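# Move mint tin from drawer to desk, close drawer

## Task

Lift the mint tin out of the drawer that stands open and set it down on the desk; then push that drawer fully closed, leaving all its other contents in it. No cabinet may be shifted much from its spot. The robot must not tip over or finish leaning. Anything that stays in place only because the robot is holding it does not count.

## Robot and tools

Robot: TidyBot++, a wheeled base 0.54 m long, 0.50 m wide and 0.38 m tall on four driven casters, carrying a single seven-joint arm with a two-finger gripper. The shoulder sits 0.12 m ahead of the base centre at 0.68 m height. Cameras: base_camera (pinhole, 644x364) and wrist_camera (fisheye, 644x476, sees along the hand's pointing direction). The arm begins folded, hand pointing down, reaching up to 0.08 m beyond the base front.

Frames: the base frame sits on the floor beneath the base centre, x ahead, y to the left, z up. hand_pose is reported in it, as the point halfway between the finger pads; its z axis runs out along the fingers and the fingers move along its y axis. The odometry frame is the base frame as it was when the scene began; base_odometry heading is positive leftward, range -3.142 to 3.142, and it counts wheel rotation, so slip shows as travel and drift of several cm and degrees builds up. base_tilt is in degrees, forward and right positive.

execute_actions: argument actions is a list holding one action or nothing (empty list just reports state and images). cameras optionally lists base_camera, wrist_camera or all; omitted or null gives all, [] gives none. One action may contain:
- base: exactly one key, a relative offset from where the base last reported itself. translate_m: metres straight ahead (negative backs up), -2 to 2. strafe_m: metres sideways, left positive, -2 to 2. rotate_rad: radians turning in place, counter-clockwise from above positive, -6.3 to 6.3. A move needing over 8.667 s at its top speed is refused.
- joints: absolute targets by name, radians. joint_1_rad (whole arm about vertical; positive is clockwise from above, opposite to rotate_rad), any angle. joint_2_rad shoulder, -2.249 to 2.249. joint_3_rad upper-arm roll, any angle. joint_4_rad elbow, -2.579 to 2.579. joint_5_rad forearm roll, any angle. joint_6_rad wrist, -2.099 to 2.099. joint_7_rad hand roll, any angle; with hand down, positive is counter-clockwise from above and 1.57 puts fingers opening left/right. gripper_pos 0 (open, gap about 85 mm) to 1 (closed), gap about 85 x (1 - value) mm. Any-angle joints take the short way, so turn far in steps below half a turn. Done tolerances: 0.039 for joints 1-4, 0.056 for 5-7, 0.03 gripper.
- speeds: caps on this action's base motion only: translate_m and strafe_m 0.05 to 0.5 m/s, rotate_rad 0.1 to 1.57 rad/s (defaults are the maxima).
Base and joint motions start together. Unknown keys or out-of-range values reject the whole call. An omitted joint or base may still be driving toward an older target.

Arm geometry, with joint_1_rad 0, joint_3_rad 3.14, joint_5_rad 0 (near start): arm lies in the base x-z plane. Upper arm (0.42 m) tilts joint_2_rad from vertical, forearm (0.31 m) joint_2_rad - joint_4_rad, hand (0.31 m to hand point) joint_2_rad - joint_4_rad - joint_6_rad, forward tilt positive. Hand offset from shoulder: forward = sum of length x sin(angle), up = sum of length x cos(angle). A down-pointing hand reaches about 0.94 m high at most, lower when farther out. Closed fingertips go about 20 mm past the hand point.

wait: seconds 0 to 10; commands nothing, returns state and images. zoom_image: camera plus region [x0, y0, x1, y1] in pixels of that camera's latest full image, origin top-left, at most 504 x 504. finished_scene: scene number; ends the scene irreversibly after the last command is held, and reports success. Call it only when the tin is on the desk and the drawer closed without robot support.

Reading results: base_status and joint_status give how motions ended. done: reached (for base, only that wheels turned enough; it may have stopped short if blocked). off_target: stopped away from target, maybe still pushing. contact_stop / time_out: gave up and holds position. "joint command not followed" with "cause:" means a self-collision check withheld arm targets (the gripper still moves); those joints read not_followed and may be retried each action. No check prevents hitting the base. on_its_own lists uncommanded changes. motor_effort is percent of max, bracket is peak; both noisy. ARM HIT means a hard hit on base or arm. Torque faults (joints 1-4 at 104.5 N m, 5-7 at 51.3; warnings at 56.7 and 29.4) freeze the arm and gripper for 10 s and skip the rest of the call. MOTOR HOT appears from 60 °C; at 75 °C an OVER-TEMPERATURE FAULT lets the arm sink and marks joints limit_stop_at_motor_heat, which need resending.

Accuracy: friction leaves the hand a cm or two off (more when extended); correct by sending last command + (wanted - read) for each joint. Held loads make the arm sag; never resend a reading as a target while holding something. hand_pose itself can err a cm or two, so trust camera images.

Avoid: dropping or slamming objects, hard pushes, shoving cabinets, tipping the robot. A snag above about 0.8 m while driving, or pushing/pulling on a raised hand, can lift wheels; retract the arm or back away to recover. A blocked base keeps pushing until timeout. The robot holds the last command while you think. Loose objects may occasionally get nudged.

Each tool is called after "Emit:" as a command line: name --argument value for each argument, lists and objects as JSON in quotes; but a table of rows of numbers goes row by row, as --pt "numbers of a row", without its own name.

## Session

Emit:
execute_actions --actions '[{"joints":{"joint_2_rad":-0.3,"joint_4_rad":-2.0,"joint_6_rad":-0.35}}]' --cameras '["wrist_camera"]'

Emit:
execute_actions --actions '[{"base":{"rotate_rad":1.57}}]' --cameras '["wrist_camera"]'

Emit:
execute_actions --actions '[{"base":{"rotate_rad":1.57}}]' --cameras '["wrist_camera"]'

Emit:
execute_actions --actions '[{"base":{"rotate_rad":1.57}}]' --cameras '["wrist_camera"]'

Scene clock: 1.73 s.
base_odometry: x=+0.000 y=+0.000 heading=+0.000 (m, m, rad; odometry frame)
base_tilt: forward=+0.3 right=+0.0 (deg)
base_status: not commanded
joint_positions: joint_1_rad=-0.016 joint_2_rad=-0.315 joint_3_rad=+3.154 joint_4_rad=-2.010 joint_5_rad=-0.003 joint_6_rad=-0.376 joint_7_rad=+1.573 gripper_pos=+0.000
joint_status: all done
motor_effort: joint_1_rad=+0(0) joint_2_rad=-10(10) joint_3_rad=+1(0) joint_4_rad=+20(21) joint_5_rad=+0(0) joint_6_rad=+8(8) joint_7_rad=-1(1) (%)
hand_pose: x=+0.5739 y=+0.0031 z=+0.8934 quat_wxyz=(-0.003, +0.860, +0.001, +0.510) (m; base frame)
pictures: wrist_camera
Images, in order (width x height): wrist_camera 644x476.

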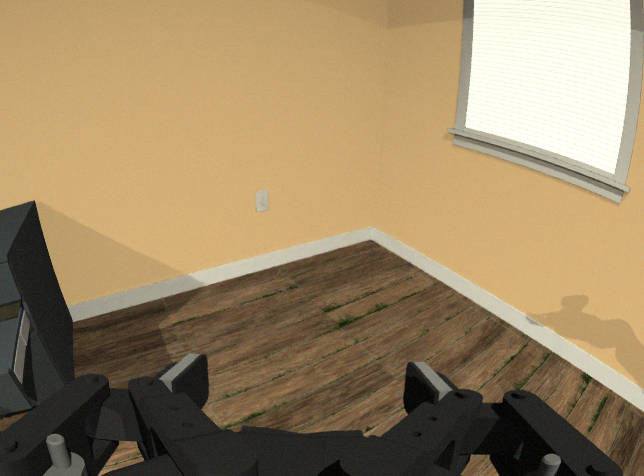

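Scene clock: 4.07 s.
base_odometry: x=+0.000 y=+0.000 heading=+1.569 (m, m, rad; odometry frame)
base_tilt: forward=+0.4 right=+0.1 (deg)
base_status: done
joint_positions: joint_1_rad=-0.017 joint_2_rad=-0.308 joint_3_rad=+3.151 joint_4_rad=-2.010 joint_5_rad=-0.003 joint_6_rad=-0.376 joint_7_rad=+1.573 gripper_pos=+0.000
joint_status: not commanded
motor_effort: joint_1_rad=+0(2) joint_2_rad=-10(12) joint_3_rad=+1(3) joint_4_rad=+20(22) joint_5_rad=-1(0) joint_6_rad=+8(8) joint_7_rad=+0(1) (%)
hand_pose: x=+0.5753 y=+0.0048 z=+0.8902 quat_wxyz=(-0.004, +0.862, +0.003, +0.507) (m; base frame)
pictures: wrist_camera
Images, in order (width x height): wrist_camera 644x476.

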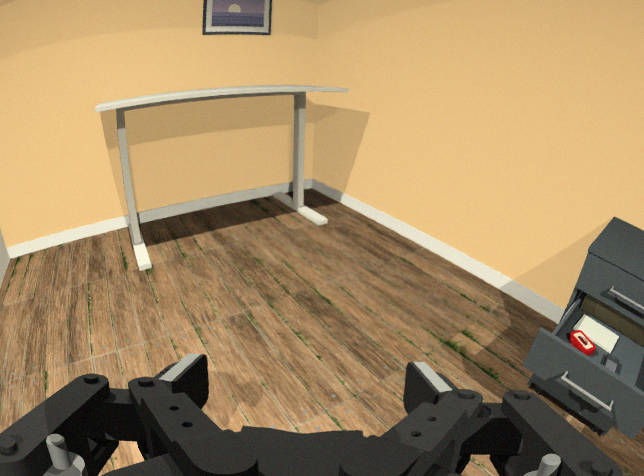

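Scene clock: 6.40 s.
base_odometry: x=+0.000 y=+0.000 heading=+3.138 (m, m, rad; odometry frame)
base_tilt: forward=+0.3 right=+0.0 (deg)
base_status: done
joint_positions: joint_1_rad=-0.017 joint_2_rad=-0.307 joint_3_rad=+3.150 joint_4_rad=-2.010 joint_5_rad=-0.003 joint_6_rad=-0.376 joint_7_rad=+1.573 gripper_pos=+0.000
joint_status: not commanded
motor_effort: joint_1_rad=+0(1) joint_2_rad=-10(12) joint_3_rad=+0(2) joint_4_rad=+21(22) joint_5_rad=-1(0) joint_6_rad=+8(8) joint_7_rad=+0(1) (%)
hand_pose: x=+0.5754 y=+0.0053 z=+0.8899 quat_wxyz=(-0.004, +0.862, +0.003, +0.507) (m; base frame)
pictures: wrist_camera
Images, in order (width x height): wrist_camera 644x476.

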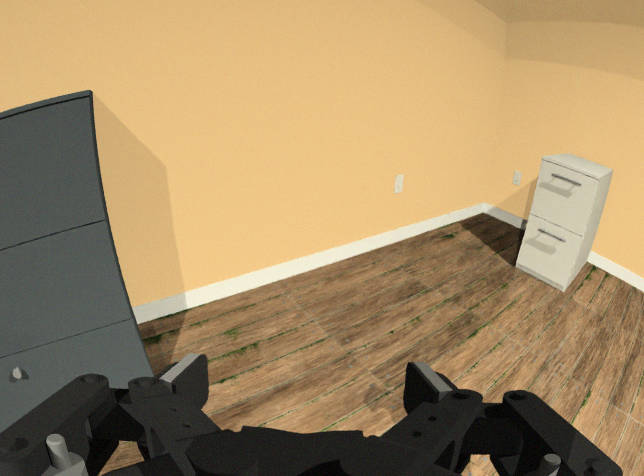

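Scene clock: 8.73 s.
base_odometry: x=+0.000 y=+0.000 heading=-1.576 (m, m, rad; odometry frame)
base_tilt: forward=+0.3 right=+0.0 (deg)
base_status: done
joint_positions: joint_1_rad=-0.018 joint_2_rad=-0.307 joint_3_rad=+3.150 joint_4_rad=-2.010 joint_5_rad=-0.003 joint_6_rad=-0.376 joint_7_rad=+1.573 gripper_pos=+0.000
joint_status: not commanded
motor_effort: joint_1_rad=+0(1) joint_2_rad=-10(12) joint_3_rad=+0(3) joint_4_rad=+21(21) joint_5_rad=+0(0) joint_6_rad=+8(8) joint_7_rad=-1(1) (%)
hand_pose: x=+0.5755 y=+0.0056 z=+0.8898 quat_wxyz=(-0.004, +0.862, +0.004, +0.506) (m; base frame)
pictures: wrist_camera
Images, in order (width x height): wrist_camera 644x476.

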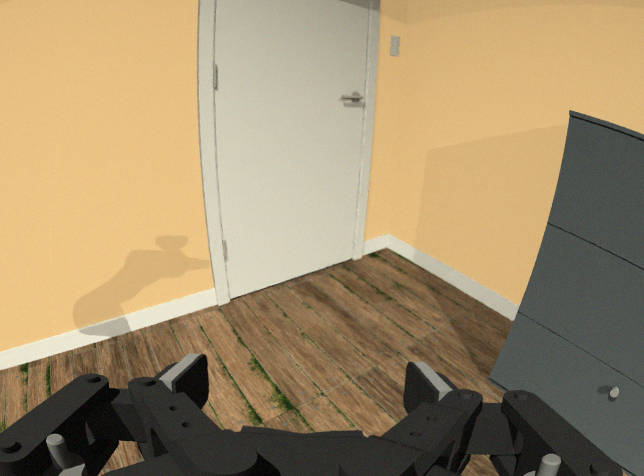

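Emit:
execute_actions --actions '[{"base":{"rotate_rad":2.33}}]' --cameras '["wrist_camera"]'

Scene clock: 11.67 s.
base_odometry: x=+0.000 y=+0.000 heading=+0.753 (m, m, rad; odometry frame)
base_tilt: forward=+0.4 right=+0.0 (deg)
base_status: done
joint_positions: joint_1_rad=-0.018 joint_2_rad=-0.306 joint_3_rad=+3.152 joint_4_rad=-2.010 joint_5_rad=-0.003 joint_6_rad=-0.376 joint_7_rad=+1.573 gripper_pos=+0.000
joint_status: not commanded
motor_effort: joint_1_rad=+0(1) joint_2_rad=-10(12) joint_3_rad=+0(2) joint_4_rad=+21(21) joint_5_rad=+0(1) joint_6_rad=+8(8) joint_7_rad=-1(0) (%)
hand_pose: x=+0.5756 y=+0.0045 z=+0.8896 quat_wxyz=(-0.004, +0.862, +0.003, +0.506) (m; base frame)
pictures: wrist_camera
Images, in order (width x height): wrist_camera 644x476.

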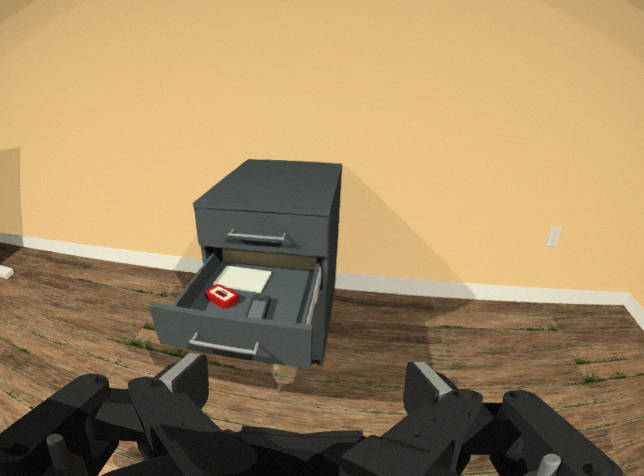

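Emit:
execute_actions --actions '[{"base":{"strafe_m":0.2},"joints":{"joint_2_rad":0.3,"joint_4_rad":-1.5,"joint_6_rad":-1.34}}]' --cameras '[]'

Emit:
execute_actions --actions '[{"base":{"translate_m":0.3}}]'

Scene clock: 13.67 s.
base_odometry: x=-0.137 y=+0.146 heading=+0.754 (m, m, rad; odometry frame)
base_tilt: forward=+0.3 right=+0.1 (deg)
base_status: done
joint_positions: joint_1_rad=-0.018 joint_2_rad=+0.295 joint_3_rad=+3.151 joint_4_rad=-1.515 joint_5_rad=-0.003 joint_6_rad=-1.311 joint_7_rad=+1.573 gripper_pos=+0.000
joint_status: all done
motor_effort: joint_1_rad=+2(3) joint_2_rad=-28(30) joint_3_rad=+0(3) joint_4_rad=+16(22) joint_5_rad=+0(0) joint_6_rad=+1(8) joint_7_rad=+0(0) (%)
hand_pose: x=+0.5530 y=+0.0062 z=+0.6988 quat_wxyz=(+0.000, +1.000, +0.005, +0.010) (m; base frame)
pictures: none
No camera images: the call's "cameras" was empty. Leave "cameras" out to get every camera's image.

Scene clock: 15.57 s.
base_odometry: x=+0.082 y=+0.351 heading=+0.754 (m, m, rad; odometry frame)
base_tilt: forward=+0.4 right=+0.0 (deg)
base_status: done
joint_positions: joint_1_rad=-0.018 joint_2_rad=+0.301 joint_3_rad=+3.151 joint_4_rad=-1.510 joint_5_rad=-0.003 joint_6_rad=-1.314 joint_7_rad=+1.573 gripper_pos=+0.000
joint_status: not commanded
motor_effort: joint_1_rad=+0(1) joint_2_rad=-29(32) joint_3_rad=-1(1) joint_4_rad=+16(18) joint_5_rad=+0(1) joint_6_rad=+1(2) joint_7_rad=-1(0) (%)
hand_pose: x=+0.5541 y=+0.0062 z=+0.6977 quat_wxyz=(+0.000, +1.000, +0.005, +0.008) (m; base frame)
pictures: base_camera, wrist_camera
Images, in order (width x height): base_camera 644x364, wrist_camera 644x476.

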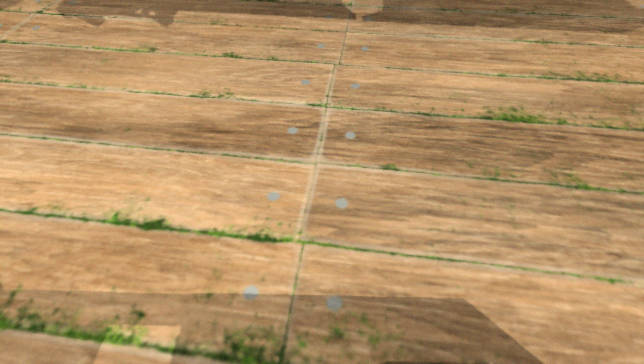

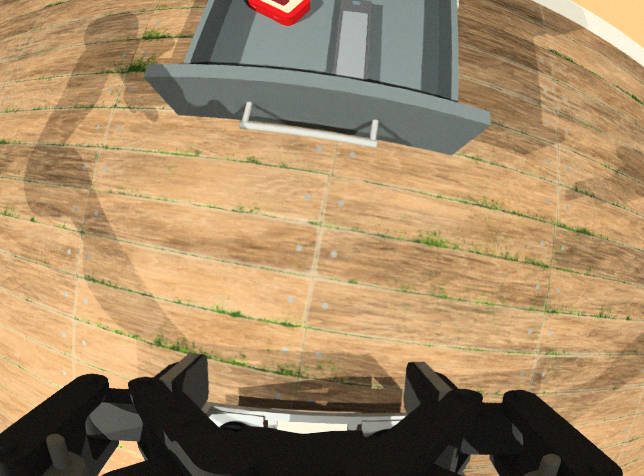

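Emit:
execute_actions --actions '[{"base":{"translate_m":0.38}}]'

Scene clock: 20.53 s.
base_odometry: x=+0.359 y=+0.612 heading=+0.754 (m, m, rad; odometry frame)
base_tilt: forward=+0.4 right=+0.0 (deg)
base_status: done
joint_positions: joint_1_rad=-0.018 joint_2_rad=+0.303 joint_3_rad=+3.151 joint_4_rad=-1.508 joint_5_rad=-0.003 joint_6_rad=-1.316 joint_7_rad=+1.573 gripper_pos=+0.000
joint_status: not commanded
motor_effort: joint_1_rad=+0(2) joint_2_rad=-28(33) joint_3_rad=+0(1) joint_4_rad=+16(17) joint_5_rad=-1(0) joint_6_rad=+1(2) joint_7_rad=-1(1) (%)
hand_pose: x=+0.5544 y=+0.0062 z=+0.6971 quat_wxyz=(+0.000, +1.000, +0.005, +0.007) (m; base frame)
pictures: base_camera, wrist_camera
Images, in order (width x height): base_camera 644x364, wrist_camera 644x476.

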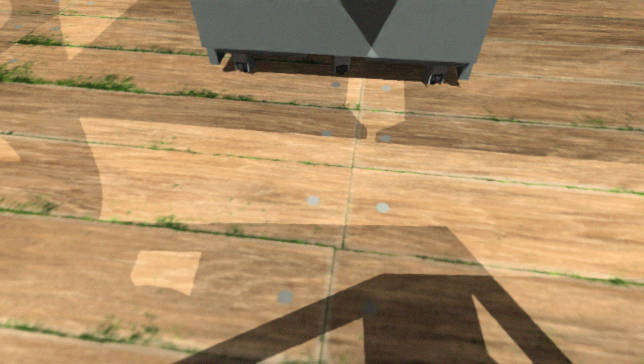

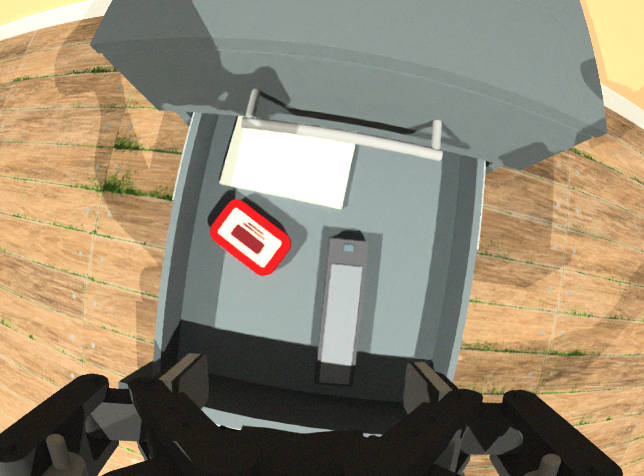

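Emit:
execute_actions --actions '[{"joints":{"joint_1_rad":-0.24,"joint_2_rad":0.8,"joint_4_rad":-1.534,"joint_6_rad":-0.81}}]' --cameras '["wrist_camera"]'

Scene clock: 23.03 s.
base_odometry: x=+0.359 y=+0.612 heading=+0.754 (m, m, rad; odometry frame)
base_tilt: forward=+0.3 right=+0.0 (deg)
base_status: not commanded
joint_positions: joint_1_rad=-0.230 joint_2_rad=+0.801 joint_3_rad=+3.152 joint_4_rad=-1.523 joint_5_rad=-0.003 joint_6_rad=-0.843 joint_7_rad=+1.573 gripper_pos=+0.000
joint_status: all done
motor_effort: joint_1_rad=+0(1) joint_2_rad=-42(45) joint_3_rad=+0(3) joint_4_rad=+12(17) joint_5_rad=-1(2) joint_6_rad=+1(2) joint_7_rad=-1(0) (%)
hand_pose: x=+0.6296 y=+0.1159 z=+0.4482 quat_wxyz=(+0.004, +0.994, +0.111, -0.012) (m; base frame)
pictures: wrist_camera
Images, in order (width x height): wrist_camera 644x476.

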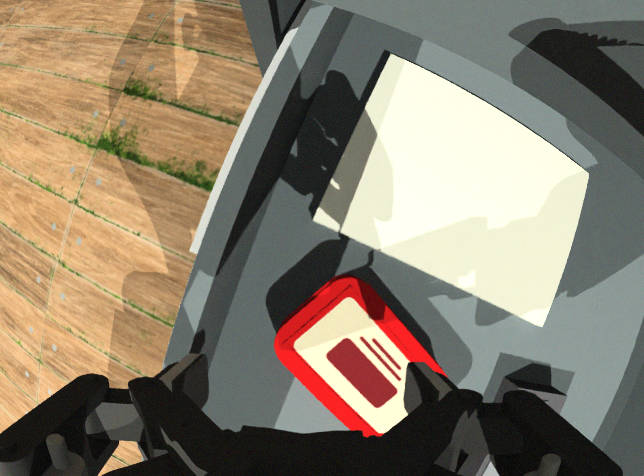

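Emit:
execute_actions --actions '[{"joints":{"joint_1_rad":-0.19,"joint_2_rad":0.84,"joint_4_rad":-1.58,"joint_6_rad":-0.75,"joint_7_rad":2.33}}]' --cameras '["wrist_camera"]'

Scene clock: 24.43 s.
base_odometry: x=+0.359 y=+0.612 heading=+0.754 (m, m, rad; odometry frame)
base_tilt: forward=+0.4 right=+0.0 (deg)
base_status: not commanded
joint_positions: joint_1_rad=-0.200 joint_2_rad=+0.833 joint_3_rad=+3.152 joint_4_rad=-1.569 joint_5_rad=-0.003 joint_6_rad=-0.781 joint_7_rad=+2.312 gripper_pos=+0.000
joint_status: all done
motor_effort: joint_1_rad=+0(0) joint_2_rad=-41(44) joint_3_rad=-1(2) joint_4_rad=+11(12) joint_5_rad=+0(1) joint_6_rad=+1(1) joint_7_rad=-1(1) (%)
hand_pose: x=+0.6197 y=+0.0977 z=+0.4214 quat_wxyz=(-0.003, +0.893, +0.449, -0.021) (m; base frame)
pictures: wrist_camera
Images, in order (width x height): wrist_camera 644x476.

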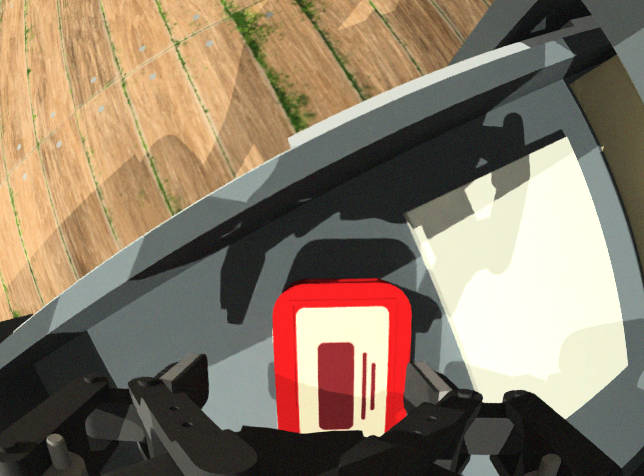

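Emit:
execute_actions --actions '[{"joints":{"joint_1_rad":-0.175,"joint_2_rad":0.9,"joint_4_rad":-1.58,"joint_6_rad":-0.69}}]' --cameras '[]'

Emit:
execute_actions --actions '[{"joints":{"gripper_pos":1}}]' --cameras '["wrist_camera"]'

Scene clock: 26.40 s.
base_odometry: x=+0.359 y=+0.612 heading=+0.754 (m, m, rad; odometry frame)
base_tilt: forward=+0.3 right=+0.0 (deg)
base_status: not commanded
joint_positions: joint_1_rad=-0.188 joint_2_rad=+0.886 joint_3_rad=+3.152 joint_4_rad=-1.569 joint_5_rad=-0.003 joint_6_rad=-0.718 joint_7_rad=+2.312 gripper_pos=+0.000
joint_status: all done
motor_effort: joint_1_rad=+0(2) joint_2_rad=-38(44) joint_3_rad=-1(1) joint_4_rad=+8(12) joint_5_rad=-1(1) joint_6_rad=+0(0) joint_7_rad=+0(1) (%)
hand_pose: x=+0.6258 y=+0.0926 z=+0.3934 quat_wxyz=(-0.001, +0.896, +0.444, -0.016) (m; base frame)
pictures: none
No camera images: the call's "cameras" was empty. Leave "cameras" out to get every camera's image.

Scene clock: 27.50 s.
base_odometry: x=+0.359 y=+0.612 heading=+0.754 (m, m, rad; odometry frame)
base_tilt: forward=+0.3 right=+0.0 (deg)
base_status: not commanded
joint_positions: joint_1_rad=-0.182 joint_2_rad=+0.870 joint_3_rad=+3.151 joint_4_rad=-1.571 joint_5_rad=-0.003 joint_6_rad=-0.713 joint_7_rad=+2.312 gripper_pos=+0.359
joint_status: gripper_pos off_target (ended at +0.359, target +1.000)
motor_effort: joint_1_rad=+1(2) joint_2_rad=-35(39) joint_3_rad=+0(3) joint_4_rad=+10(11) joint_5_rad=-1(3) joint_6_rad=+2(6) joint_7_rad=-1(1) (%)
hand_pose: x=+0.6318 y=+0.0908 z=+0.4017 quat_wxyz=(+0.001, +0.897, +0.441, -0.006) (m; base frame)
pictures: wrist_camera
Images, in order (width x height): wrist_camera 644x476.

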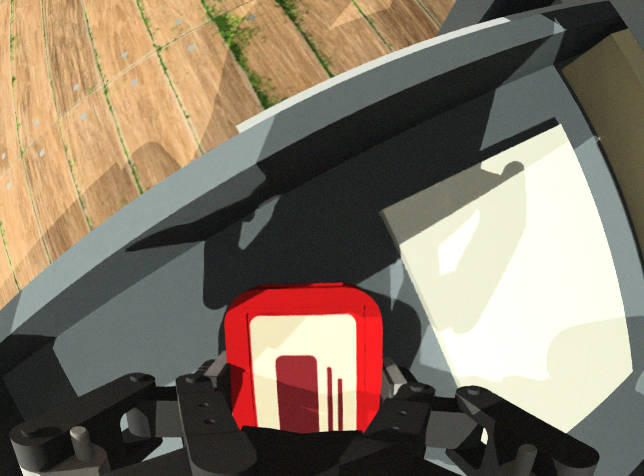

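Emit:
execute_actions --actions '[{"joints":{"joint_2_rad":0.0,"joint_4_rad":-1.4,"joint_6_rad":-1.74}}]' --cameras '[]'

Emit:
execute_actions --actions '[{"base":{"translate_m":-0.35},"joints":{"joint_1_rad":0.0,"joint_7_rad":0.0}}]' --cameras '[]'

Emit:
execute_actions --actions '[{"base":{"rotate_rad":1.1}}]'

Scene clock: 29.90 s.
base_odometry: x=+0.359 y=+0.612 heading=+0.754 (m, m, rad; odometry frame)
base_tilt: forward=+0.3 right=+0.1 (deg)
base_status: not commanded
joint_positions: joint_1_rad=-0.182 joint_2_rad=+0.005 joint_3_rad=+3.151 joint_4_rad=-1.417 joint_5_rad=-0.003 joint_6_rad=-1.714 joint_7_rad=+2.312 gripper_pos=+0.359
joint_status: all done
motor_effort: joint_1_rad=+0(1) joint_2_rad=-17(47) joint_3_rad=+0(1) joint_4_rad=+17(17) joint_5_rad=-1(1) joint_6_rad=+1(2) joint_7_rad=-1(1) (%)
hand_pose: x=+0.4289 y=+0.0561 z=+0.8377 quat_wxyz=(-0.001, +0.898, +0.441, +0.003) (m; base frame)
pictures: none
No camera images: the call's "cameras" was empty. Leave "cameras" out to get every camera's image.

Scene clock: 32.30 s.
base_odometry: x=+0.104 y=+0.372 heading=+0.755 (m, m, rad; odometry frame)
base_tilt: forward=+0.3 right=+0.1 (deg)
base_status: done
joint_positions: joint_1_rad=-0.012 joint_2_rad=-0.002 joint_3_rad=+3.151 joint_4_rad=-1.414 joint_5_rad=-0.003 joint_6_rad=-1.715 joint_7_rad=+0.018 gripper_pos=+0.359
joint_status: all done
motor_effort: joint_1_rad=+0(1) joint_2_rad=-17(22) joint_3_rad=+0(1) joint_4_rad=+16(17) joint_5_rad=-1(1) joint_6_rad=+1(2) joint_7_rad=-1(1) (%)
hand_pose: x=+0.4332 y=+0.0029 z=+0.8410 quat_wxyz=(-0.006, +0.714, -0.700, +0.004) (m; base frame)
pictures: none
No camera images: the call's "cameras" was empty. Leave "cameras" out to get every camera's image.

Scene clock: 34.27 s.
base_odometry: x=+0.104 y=+0.372 heading=+1.854 (m, m, rad; odometry frame)
base_tilt: forward=+0.3 right=+0.0 (deg)
base_status: done
joint_positions: joint_1_rad=-0.007 joint_2_rad=-0.002 joint_3_rad=+3.150 joint_4_rad=-1.414 joint_5_rad=-0.003 joint_6_rad=-1.715 joint_7_rad=+0.018 gripper_pos=+0.359
joint_status: not commanded
motor_effort: joint_1_rad=+0(2) joint_2_rad=-18(19) joint_3_rad=-1(2) joint_4_rad=+16(16) joint_5_rad=-1(0) joint_6_rad=+1(1) joint_7_rad=-1(0) (%)
hand_pose: x=+0.4332 y=+0.0018 z=+0.8409 quat_wxyz=(-0.006, +0.713, -0.701, +0.004) (m; base frame)
pictures: base_camera, wrist_camera
Images, in order (width x height): base_camera 644x364, wrist_camera 644x476.

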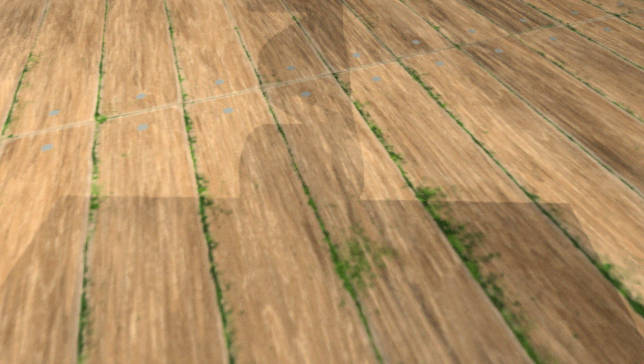

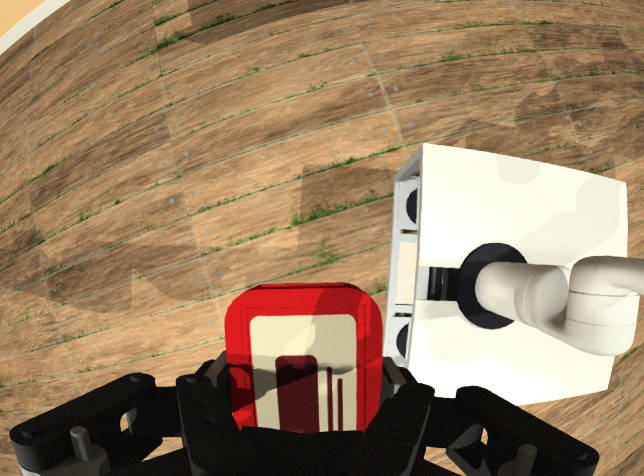

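Drive toward the desk.

Emit:
execute_actions --actions '[{"base":{"translate_m":1.0}}]'

Scene clock: 37.67 s.
base_odometry: x=-0.177 y=+1.332 heading=+1.855 (m, m, rad; odometry frame)
base_tilt: forward=+0.3 right=+0.0 (deg)
base_status: done
joint_positions: joint_1_rad=-0.007 joint_2_rad=+0.002 joint_3_rad=+3.150 joint_4_rad=-1.413 joint_5_rad=-0.003 joint_6_rad=-1.716 joint_7_rad=+0.018 gripper_pos=+0.359
joint_status: not commanded
motor_effort: joint_1_rad=+0(0) joint_2_rad=-17(21) joint_3_rad=+0(1) joint_4_rad=+17(18) joint_5_rad=+0(0) joint_6_rad=+1(2) joint_7_rad=+0(0) (%)
hand_pose: x=+0.4339 y=+0.0018 z=+0.8398 quat_wxyz=(-0.005, +0.713, -0.701, +0.003) (m; base frame)
pictures: base_camera, wrist_camera
Images, in order (width x height): base_camera 644x364, wrist_camera 644x476.

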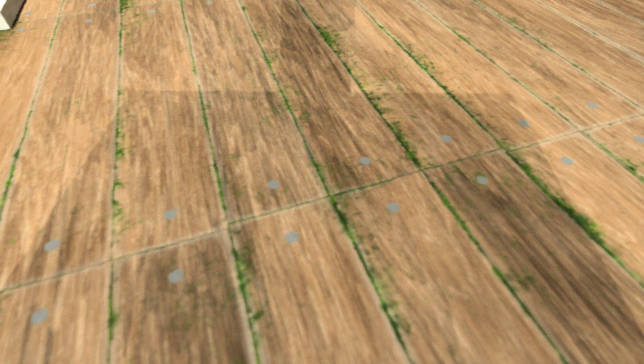

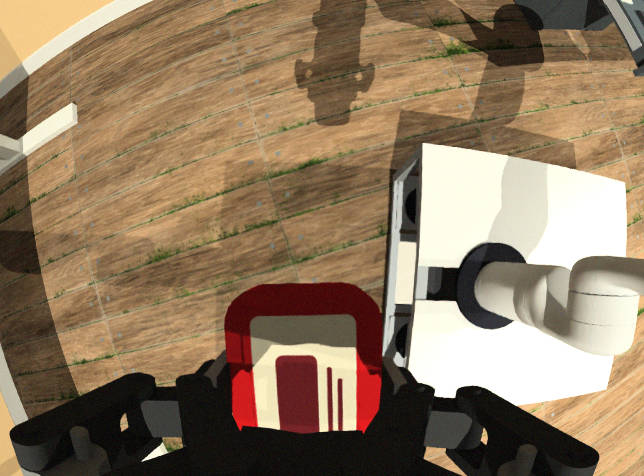

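Emit:
execute_actions --actions '[{"base":{"translate_m":0.55}}]'

Scene clock: 40.20 s.
base_odometry: x=-0.332 y=+1.860 heading=+1.856 (m, m, rad; odometry frame)
base_tilt: forward=+0.3 right=+0.1 (deg)
base_status: done
joint_positions: joint_1_rad=-0.007 joint_2_rad=+0.005 joint_3_rad=+3.150 joint_4_rad=-1.413 joint_5_rad=-0.003 joint_6_rad=-1.716 joint_7_rad=+0.018 gripper_pos=+0.359
joint_status: not commanded
motor_effort: joint_1_rad=+0(1) joint_2_rad=-17(20) joint_3_rad=+0(0) joint_4_rad=+17(18) joint_5_rad=+0(0) joint_6_rad=+1(1) joint_7_rad=+0(0) (%)
hand_pose: x=+0.4343 y=+0.0018 z=+0.8391 quat_wxyz=(-0.004, +0.713, -0.701, +0.002) (m; base frame)
pictures: base_camera, wrist_camera
Images, in order (width x height): base_camera 644x364, wrist_camera 644x476.

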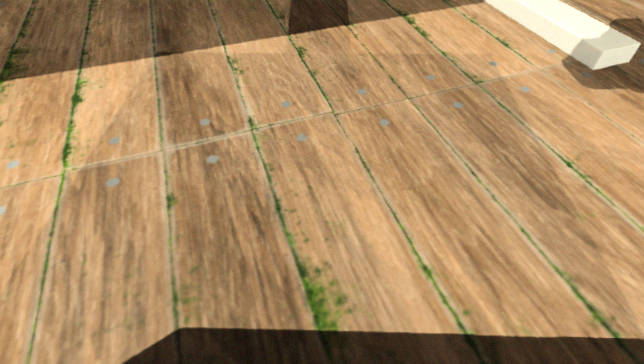

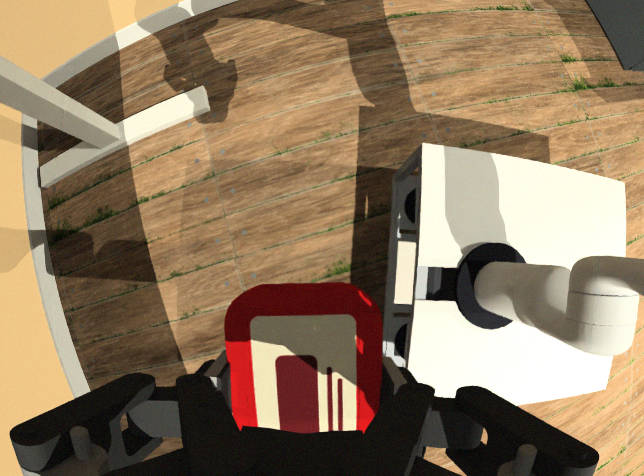

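Emit:
execute_actions --actions '[{"base":{"translate_m":0.3}}]' --cameras '["wrist_camera"]'

Scene clock: 44.37 s.
base_odometry: x=-0.416 y=+2.145 heading=+1.849 (m, m, rad; odometry frame)
base_tilt: forward=+0.2 right=+0.0 (deg)
base_status: translate_m time_out (by the wheels' count: +0.297 of +0.300)
joint_positions: joint_1_rad=+0.022 joint_2_rad=-0.206 joint_3_rad=+3.173 joint_4_rad=-1.535 joint_5_rad=+0.046 joint_6_rad=-2.097 joint_7_rad=+0.018 gripper_pos=+0.363
joint_status: not commanded
motor_effort: joint_1_rad=-5(6) joint_2_rad=+32(42) joint_3_rad=-4(6) joint_4_rad=+39(51) joint_5_rad=-8(11) joint_6_rad=+51(59) joint_7_rad=+0(0) (%)
hand_pose: x=+0.2502 y=-0.0191 z=+0.8705 quat_wxyz=(+0.110, +0.682, -0.717, -0.091) (m; base frame)
pictures: wrist_camera
Images, in order (width x height): wrist_camera 644x476.

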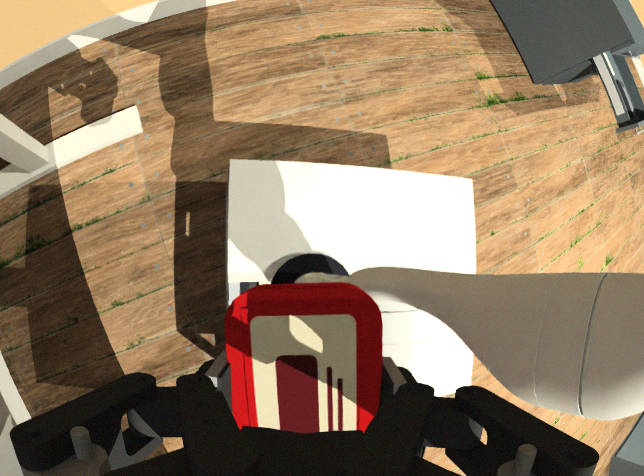

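Emit:
execute_actions --actions '[{"base":{"translate_m":-0.35}}]' --cameras '[]'

Scene clock: 46.67 s.
base_odometry: x=-0.320 y=+1.808 heading=+1.849 (m, m, rad; odometry frame)
base_tilt: forward=+0.3 right=+0.1 (deg)
base_status: done
joint_positions: joint_1_rad=+0.009 joint_2_rad=+0.001 joint_3_rad=+3.163 joint_4_rad=-1.403 joint_5_rad=+0.019 joint_6_rad=-1.756 joint_7_rad=+0.018 gripper_pos=+0.363
joint_status: not commanded
motor_effort: joint_1_rad=+1(5) joint_2_rad=-17(34) joint_3_rad=+0(4) joint_4_rad=+17(37) joint_5_rad=-1(9) joint_6_rad=+1(52) joint_7_rad=+0(0) (%)
hand_pose: x=+0.4236 y=-0.0136 z=+0.8436 quat_wxyz=(+0.013, +0.702, -0.712, +0.000) (m; base frame)
pictures: none
No camera images: the call's "cameras" was empty. Leave "cameras" out to get every camera's image.

Emit:
execute_actions --actions '[{"joints":{"joint_2_rad":0.2,"joint_4_rad":-0.8,"joint_6_rad":-1.4}}]' --cameras '["wrist_camera"]'

Scene clock: 48.83 s.
base_odometry: x=-0.320 y=+1.808 heading=+1.849 (m, m, rad; odometry frame)
base_tilt: forward=+0.3 right=+0.0 (deg)
base_status: not commanded
joint_positions: joint_1_rad=+0.009 joint_2_rad=+0.189 joint_3_rad=+3.163 joint_4_rad=-0.817 joint_5_rad=+0.019 joint_6_rad=-1.432 joint_7_rad=+0.018 gripper_pos=+0.363
joint_status: all done
motor_effort: joint_1_rad=+0(0) joint_2_rad=-27(26) joint_3_rad=+0(0) joint_4_rad=+18(18) joint_5_rad=+0(0) joint_6_rad=+6(6) joint_7_rad=+0(0) (%)
hand_pose: x=+0.6651 y=-0.0193 z=+1.0260 quat_wxyz=(-0.230, +0.659, -0.668, +0.257) (m; base frame)
pictures: wrist_camera
Images, in order (width x height): wrist_camera 644x476.

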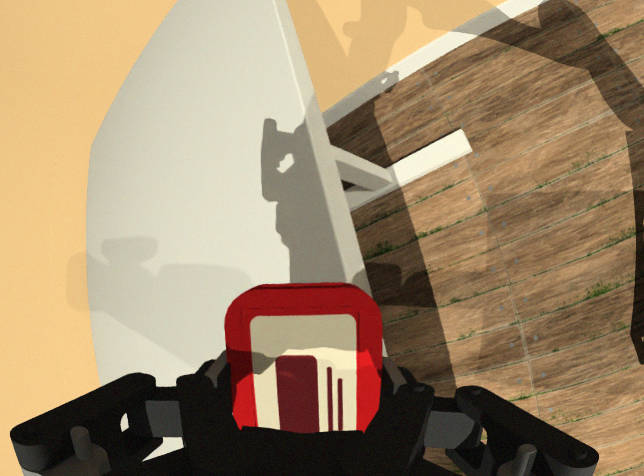

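Emit:
execute_actions --actions '[{"base":{"translate_m":0.15}}]' --cameras '[]'

Emit:
execute_actions --actions '[{"joints":{"joint_2_rad":0.3,"joint_4_rad":-0.9,"joint_6_rad":-1.5}}]' --cameras '["wrist_camera"]'

Scene clock: 50.37 s.
base_odometry: x=-0.361 y=+1.952 heading=+1.850 (m, m, rad; odometry frame)
base_tilt: forward=+0.3 right=+0.0 (deg)
base_status: done
joint_positions: joint_1_rad=+0.008 joint_2_rad=+0.209 joint_3_rad=+3.162 joint_4_rad=-0.815 joint_5_rad=+0.019 joint_6_rad=-1.430 joint_7_rad=+0.018 gripper_pos=+0.363
joint_status: not commanded
motor_effort: joint_1_rad=+1(1) joint_2_rad=-28(31) joint_3_rad=+0(1) joint_4_rad=+17(19) joint_5_rad=-1(0) joint_6_rad=+7(7) joint_7_rad=+0(0) (%)
hand_pose: x=+0.6723 y=-0.0187 z=+1.0163 quat_wxyz=(-0.225, +0.661, -0.670, +0.251) (m; base frame)
pictures: none
No camera images: the call's "cameras" was empty. Leave "cameras" out to get every camera's image.

Scene clock: 51.30 s.
base_odometry: x=-0.361 y=+1.952 heading=+1.850 (m, m, rad; odometry frame)
base_tilt: forward=+0.3 right=+0.0 (deg)
base_status: not commanded
joint_positions: joint_1_rad=+0.008 joint_2_rad=+0.244 joint_3_rad=+3.162 joint_4_rad=-0.856 joint_5_rad=+0.018 joint_6_rad=-1.447 joint_7_rad=+0.018 gripper_pos=+0.363
joint_status: joint_2_rad off_target (ended at +0.244, target +0.300); joint_4_rad off_target (ended at -0.856, target -0.900); the others done
motor_effort: joint_1_rad=+0(1) joint_2_rad=-15(28) joint_3_rad=-1(1) joint_4_rad=+9(19) joint_5_rad=+0(0) joint_6_rad=+1(6) joint_7_rad=+0(0) (%)
hand_pose: x=+0.6751 y=-0.0186 z=+0.9747 quat_wxyz=(-0.194, +0.672, -0.680, +0.220) (m; base frame)
pictures: wrist_camera
Images, in order (width x height): wrist_camera 644x476.

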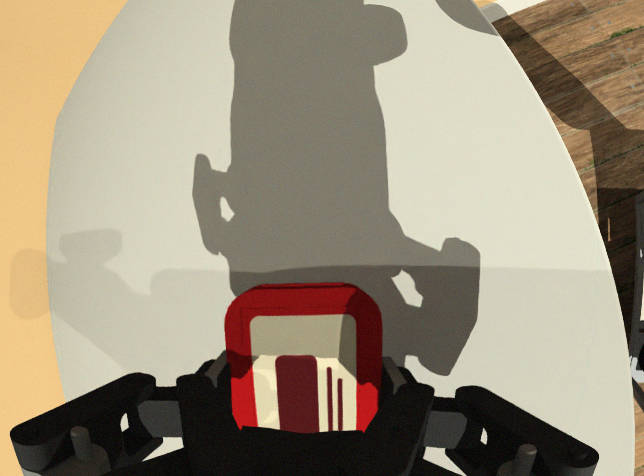

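Touching the desk. Release, lift.

Emit:
execute_actions --actions '[{"joints":{"joint_2_rad":0.245,"joint_4_rad":-0.855,"joint_6_rad":-1.45,"gripper_pos":0}}]' --cameras '[]'

Emit:
execute_actions --actions '[{"joints":{"joint_2_rad":0.1,"joint_4_rad":-0.8,"joint_6_rad":-1.4}}]' --cameras '[]'

Emit:
execute_actions --actions '[{"base":{"translate_m":-0.3}}]' --cameras '["wrist_camera"]'

Scene clock: 52.60 s.
base_odometry: x=-0.361 y=+1.952 heading=+1.850 (m, m, rad; odometry frame)
base_tilt: forward=+0.4 right=+0.1 (deg)
base_status: not commanded
joint_positions: joint_1_rad=+0.008 joint_2_rad=+0.243 joint_3_rad=+3.162 joint_4_rad=-0.854 joint_5_rad=+0.018 joint_6_rad=-1.447 joint_7_rad=+0.018 gripper_pos=+0.000
joint_status: all done
motor_effort: joint_1_rad=+1(0) joint_2_rad=-28(30) joint_3_rad=+0(0) joint_4_rad=+17(17) joint_5_rad=+0(0) joint_6_rad=+5(6) joint_7_rad=-1(0) (%)
hand_pose: x=+0.6752 y=-0.0186 z=+0.9761 quat_wxyz=(-0.195, +0.672, -0.680, +0.221) (m; base frame)
pictures: none
No camera images: the call's "cameras" was empty. Leave "cameras" out to get every camera's image.

Scene clock: 54.00 s.
base_odometry: x=-0.361 y=+1.952 heading=+1.850 (m, m, rad; odometry frame)
base_tilt: forward=+0.3 right=+0.0 (deg)
base_status: not commanded
joint_positions: joint_1_rad=+0.008 joint_2_rad=+0.094 joint_3_rad=+3.162 joint_4_rad=-0.805 joint_5_rad=+0.018 joint_6_rad=-1.429 joint_7_rad=+0.018 gripper_pos=+0.000
joint_status: all done
motor_effort: joint_1_rad=+0(0) joint_2_rad=-20(32) joint_3_rad=+0(1) joint_4_rad=+16(20) joint_5_rad=+0(1) joint_6_rad=+7(7) joint_7_rad=+0(1) (%)
hand_pose: x=+0.6304 y=-0.0183 z=+1.0826 quat_wxyz=(-0.266, +0.644, -0.654, +0.293) (m; base frame)
pictures: none
No camera images: the call's "cameras" was empty. Leave "cameras" out to get every camera's image.

Scene clock: 56.10 s.
base_odometry: x=-0.278 y=+1.664 heading=+1.851 (m, m, rad; odometry frame)
base_tilt: forward=+0.3 right=+0.1 (deg)
base_status: done
joint_positions: joint_1_rad=+0.008 joint_2_rad=+0.093 joint_3_rad=+3.162 joint_4_rad=-0.805 joint_5_rad=+0.018 joint_6_rad=-1.428 joint_7_rad=+0.018 gripper_pos=+0.000
joint_status: not commanded
motor_effort: joint_1_rad=+1(0) joint_2_rad=-21(25) joint_3_rad=+0(1) joint_4_rad=+16(17) joint_5_rad=-1(0) joint_6_rad=+7(7) joint_7_rad=+0(0) (%)
hand_pose: x=+0.6304 y=-0.0180 z=+1.0836 quat_wxyz=(-0.267, +0.644, -0.654, +0.294) (m; base frame)
pictures: wrist_camera
Images, in order (width x height): wrist_camera 644x476.

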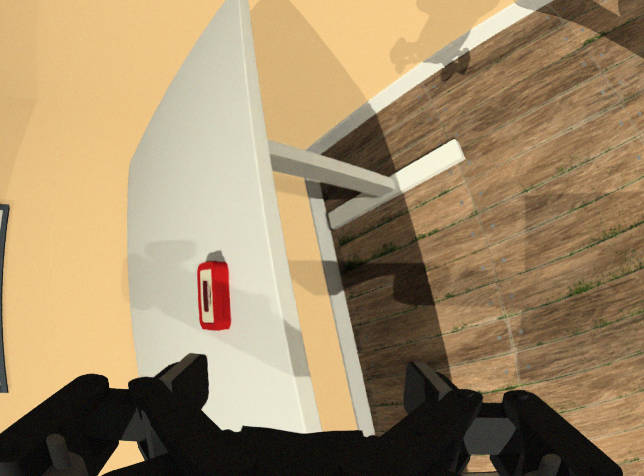

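Emit:
execute_actions --actions '[{"base":{"rotate_rad":-1.097}}]' --cameras '[]'

Emit:
execute_actions --actions '[{"base":{"translate_m":-0.7}}]' --cameras '[]'

Emit:
execute_actions --actions '[{"base":{"strafe_m":-1.2},"joints":{"joint_2_rad":1.3,"joint_4_rad":-1.7,"joint_6_rad":0.8,"joint_7_rad":1.57,"gripper_pos":1}}]'

Scene clock: 58.53 s.
base_odometry: x=-0.278 y=+1.664 heading=+0.755 (m, m, rad; odometry frame)
base_tilt: forward=+0.4 right=+0.1 (deg)
base_status: done
joint_positions: joint_1_rad=+0.007 joint_2_rad=+0.099 joint_3_rad=+3.160 joint_4_rad=-0.805 joint_5_rad=+0.017 joint_6_rad=-1.428 joint_7_rad=+0.018 gripper_pos=+0.000
joint_status: not commanded
motor_effort: joint_1_rad=+1(2) joint_2_rad=-21(24) joint_3_rad=+0(2) joint_4_rad=+17(17) joint_5_rad=-1(0) joint_6_rad=+7(7) joint_7_rad=+0(0) (%)
hand_pose: x=+0.6330 y=-0.0161 z=+1.0803 quat_wxyz=(-0.266, +0.646, -0.653, +0.291) (m; base frame)
pictures: none
No camera images: the call's "cameras" was empty. Leave "cameras" out to get every camera's image.

Scene clock: 61.23 s.
base_odometry: x=-0.788 y=+1.185 heading=+0.754 (m, m, rad; odometry frame)
base_tilt: forward=+0.3 right=+0.1 (deg)
base_status: done
joint_positions: joint_1_rad=+0.007 joint_2_rad=+0.097 joint_3_rad=+3.160 joint_4_rad=-0.805 joint_5_rad=+0.017 joint_6_rad=-1.426 joint_7_rad=+0.018 gripper_pos=+0.000
joint_status: not commanded
motor_effort: joint_1_rad=+0(1) joint_2_rad=-21(27) joint_3_rad=+0(1) joint_4_rad=+17(18) joint_5_rad=-1(0) joint_6_rad=+7(7) joint_7_rad=+0(0) (%)
hand_pose: x=+0.6325 y=-0.0161 z=+1.0816 quat_wxyz=(-0.267, +0.646, -0.653, +0.292) (m; base frame)
pictures: none
No camera images: the call's "cameras" was empty. Leave "cameras" out to get every camera's image.

Scene clock: 64.97 s.
base_odometry: x=+0.033 y=+0.309 heading=+0.754 (m, m, rad; odometry frame)
base_tilt: forward=+0.4 right=+0.1 (deg)
base_status: done
joint_positions: joint_1_rad=+0.005 joint_2_rad=+1.300 joint_3_rad=+3.159 joint_4_rad=-1.691 joint_5_rad=+0.017 joint_6_rad=+0.770 joint_7_rad=+1.536 gripper_pos=+0.999
joint_status: all done
motor_effort: joint_1_rad=+1(3) joint_2_rad=-46(51) joint_3_rad=-1(3) joint_4_rad=+8(20) joint_5_rad=+0(1) joint_6_rad=+8(8) joint_7_rad=-1(1) (%)
hand_pose: x=+0.8194 y=-0.0082 z=+0.2950 quat_wxyz=(-0.001, +0.896, -0.008, +0.444) (m; base frame)
pictures: base_camera, wrist_camera
Images, in order (width x height): base_camera 644x364, wrist_camera 644x476.

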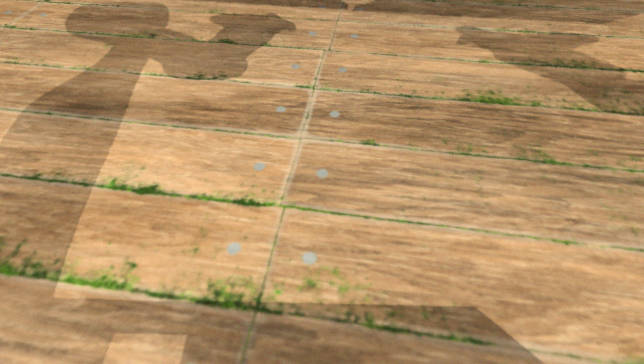

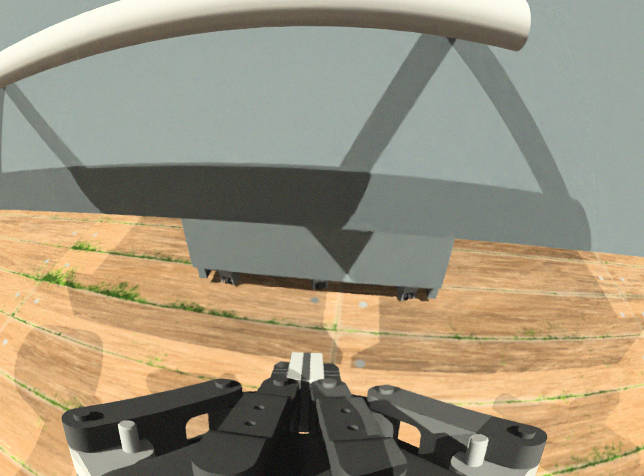

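Emit:
execute_actions --actions '[{"base":{"translate_m":0.3},"speeds":{"translate_m":0.1},"joints":{"joint_6_rad":0.95}}]' --cameras '["wrist_camera"]'

Scene clock: 68.70 s.
base_odometry: x=+0.252 y=+0.515 heading=+0.753 (m, m, rad; odometry frame)
base_tilt: forward=+0.4 right=+0.0 (deg)
base_status: done
joint_positions: joint_1_rad=+0.005 joint_2_rad=+1.305 joint_3_rad=+3.159 joint_4_rad=-1.706 joint_5_rad=+0.016 joint_6_rad=+0.929 joint_7_rad=+1.536 gripper_pos=+0.999
joint_status: all done
motor_effort: joint_1_rad=+1(2) joint_2_rad=-46(54) joint_3_rad=+0(2) joint_4_rad=+8(16) joint_5_rad=-1(1) joint_6_rad=+8(14) joint_7_rad=-1(1) (%)
hand_pose: x=+0.8373 y=-0.0074 z=+0.3278 quat_wxyz=(-0.002, +0.863, -0.008, +0.505) (m; base frame)
pictures: wrist_camera
Images, in order (width x height): wrist_camera 644x476.

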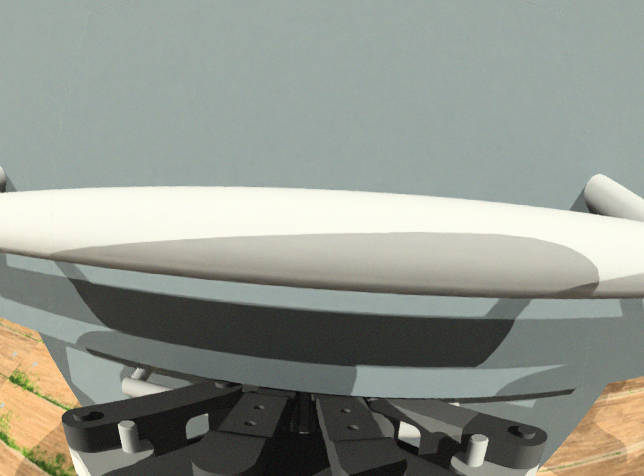

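Emit:
execute_actions --actions '[{"base":{"translate_m":0.12},"speeds":{"translate_m":0.05}}]' --cameras '["wrist_camera"]'

Scene clock: 74.00 s.
base_odometry: x=+0.336 y=+0.594 heading=+0.752 (m, m, rad; odometry frame)
base_tilt: forward=+0.3 right=+0.0 (deg)
base_status: translate_m time_out (by the wheels' count: +0.116 of +0.120)
joint_positions: joint_1_rad=+0.003 joint_2_rad=+1.225 joint_3_rad=+3.153 joint_4_rad=-1.954 joint_5_rad=+0.010 joint_6_rad=+0.930 joint_7_rad=+1.536 gripper_pos=+0.999
joint_status: not commanded
motor_effort: joint_1_rad=-1(3) joint_2_rad=-24(51) joint_3_rad=+1(2) joint_4_rad=+55(57) joint_5_rad=+1(2) joint_6_rad=+10(13) joint_7_rad=+0(1) (%)
hand_pose: x=+0.7457 y=-0.0045 z=+0.3149 quat_wxyz=(-0.003, +0.902, -0.012, +0.432) (m; base frame)
pictures: wrist_camera
Images, in order (width x height): wrist_camera 644x476.

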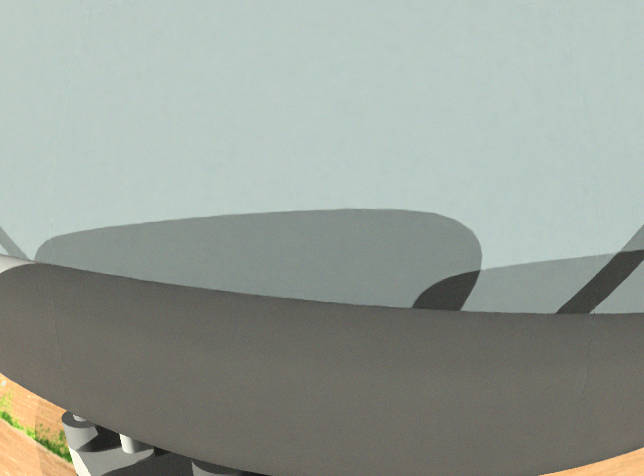

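Hard stop; back off and check.

Emit:
execute_actions --actions '[{"base":{"translate_m":-0.5}}]' --cameras '[]'

Emit:
execute_actions --actions '[{"joints":{"joint_2_rad":-0.3,"joint_4_rad":-2.0,"joint_6_rad":-0.35}}]' --cameras '["wrist_camera"]'

Scene clock: 76.63 s.
base_odometry: x=-0.028 y=+0.252 heading=+0.753 (m, m, rad; odometry frame)
base_tilt: forward=+0.4 right=+0.1 (deg)
base_status: done
joint_positions: joint_1_rad=+0.001 joint_2_rad=+1.298 joint_3_rad=+3.153 joint_4_rad=-1.693 joint_5_rad=+0.009 joint_6_rad=+0.930 joint_7_rad=+1.536 gripper_pos=+0.999
joint_status: not commanded
motor_effort: joint_1_rad=+1(4) joint_2_rad=-46(50) joint_3_rad=-1(2) joint_4_rad=+7(52) joint_5_rad=+0(1) joint_6_rad=+8(13) joint_7_rad=-1(1) (%)
hand_pose: x=+0.8459 y=-0.0025 z=+0.3376 quat_wxyz=(-0.005, +0.858, -0.010, +0.514) (m; base frame)
pictures: none
No camera images: the call's "cameras" was empty. Leave "cameras" out to get every camera's image.

Scene clock: 79.43 s.
base_odometry: x=-0.028 y=+0.252 heading=+0.753 (m, m, rad; odometry frame)
base_tilt: forward=+0.3 right=+0.0 (deg)
base_status: not commanded
joint_positions: joint_1_rad=+0.001 joint_2_rad=-0.295 joint_3_rad=+3.153 joint_4_rad=-1.984 joint_5_rad=+0.009 joint_6_rad=-0.320 joint_7_rad=+1.536 gripper_pos=+0.999
joint_status: all done
motor_effort: joint_1_rad=+0(1) joint_2_rad=-11(51) joint_3_rad=+0(0) joint_4_rad=+20(22) joint_5_rad=+0(0) joint_6_rad=+8(9) joint_7_rad=+0(1) (%)
hand_pose: x=+0.5908 y=-0.0056 z=+0.9153 quat_wxyz=(-0.004, +0.844, -0.017, +0.536) (m; base frame)
pictures: wrist_camera
Images, in order (width x height): wrist_camera 644x476.

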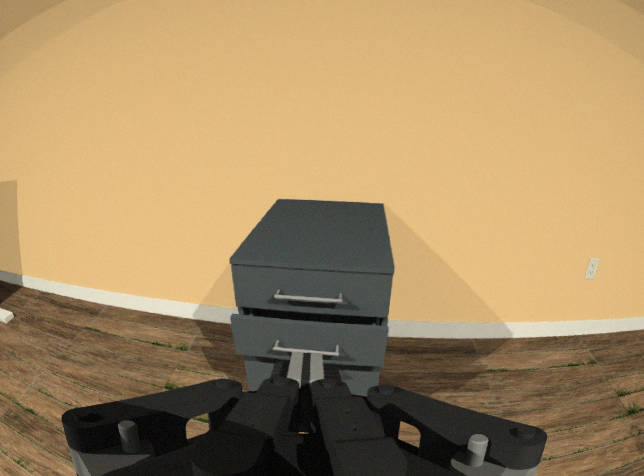

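Emit:
zoom_image --camera "wrist_camera" --region '[180, 150, 460, 420]'

Emit:
execute_actions --actions '[]'

Region (180, 150, 460, 420) of wrist_camera's 644x476 image, scaled by 1.800; it fills the top 486 rows of this view, and the rest is white.

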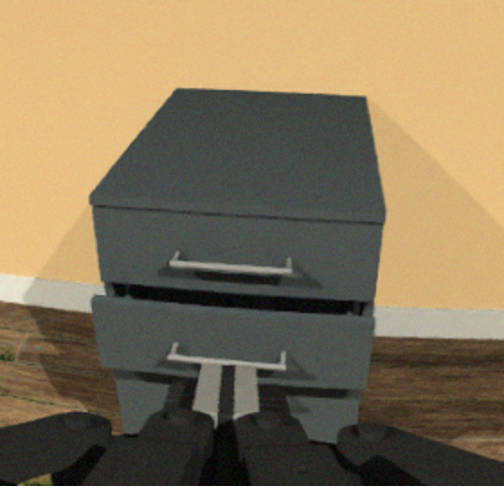

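Scene clock: 79.57 s.
base_odometry: x=-0.028 y=+0.252 heading=+0.753 (m, m, rad; odometry frame)
base_tilt: forward=+0.3 right=+0.1 (deg)
base_status: not commanded
joint_positions: joint_1_rad=+0.001 joint_2_rad=-0.295 joint_3_rad=+3.153 joint_4_rad=-1.984 joint_5_rad=+0.009 joint_6_rad=-0.320 joint_7_rad=+1.536 gripper_pos=+0.999
joint_status: all done
motor_effort: joint_1_rad=+0(1) joint_2_rad=-10(51) joint_3_rad=+0(0) joint_4_rad=+21(22) joint_5_rad=+0(0) joint_6_rad=+8(9) joint_7_rad=+0(1) (%)
hand_pose: x=+0.5908 y=-0.0056 z=+0.9153 quat_wxyz=(-0.004, +0.844, -0.017, +0.536) (m; base frame)
pictures: base_camera, wrist_camera
Images, in order (width x height): base_camera 644x364, wrist_camera 644x476.

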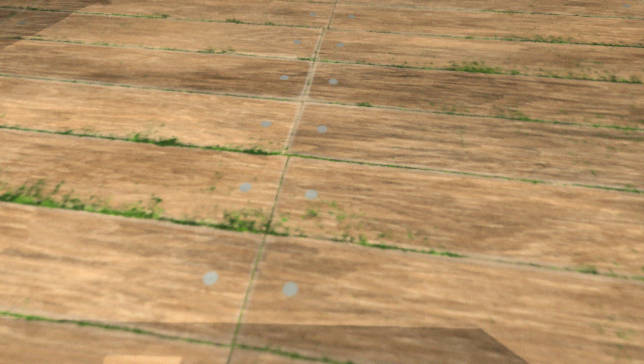

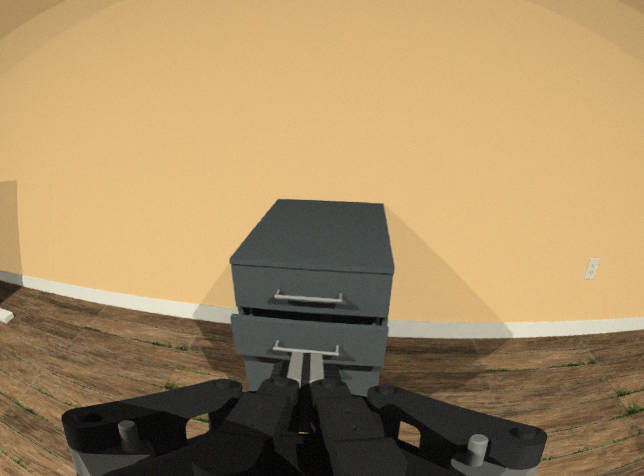

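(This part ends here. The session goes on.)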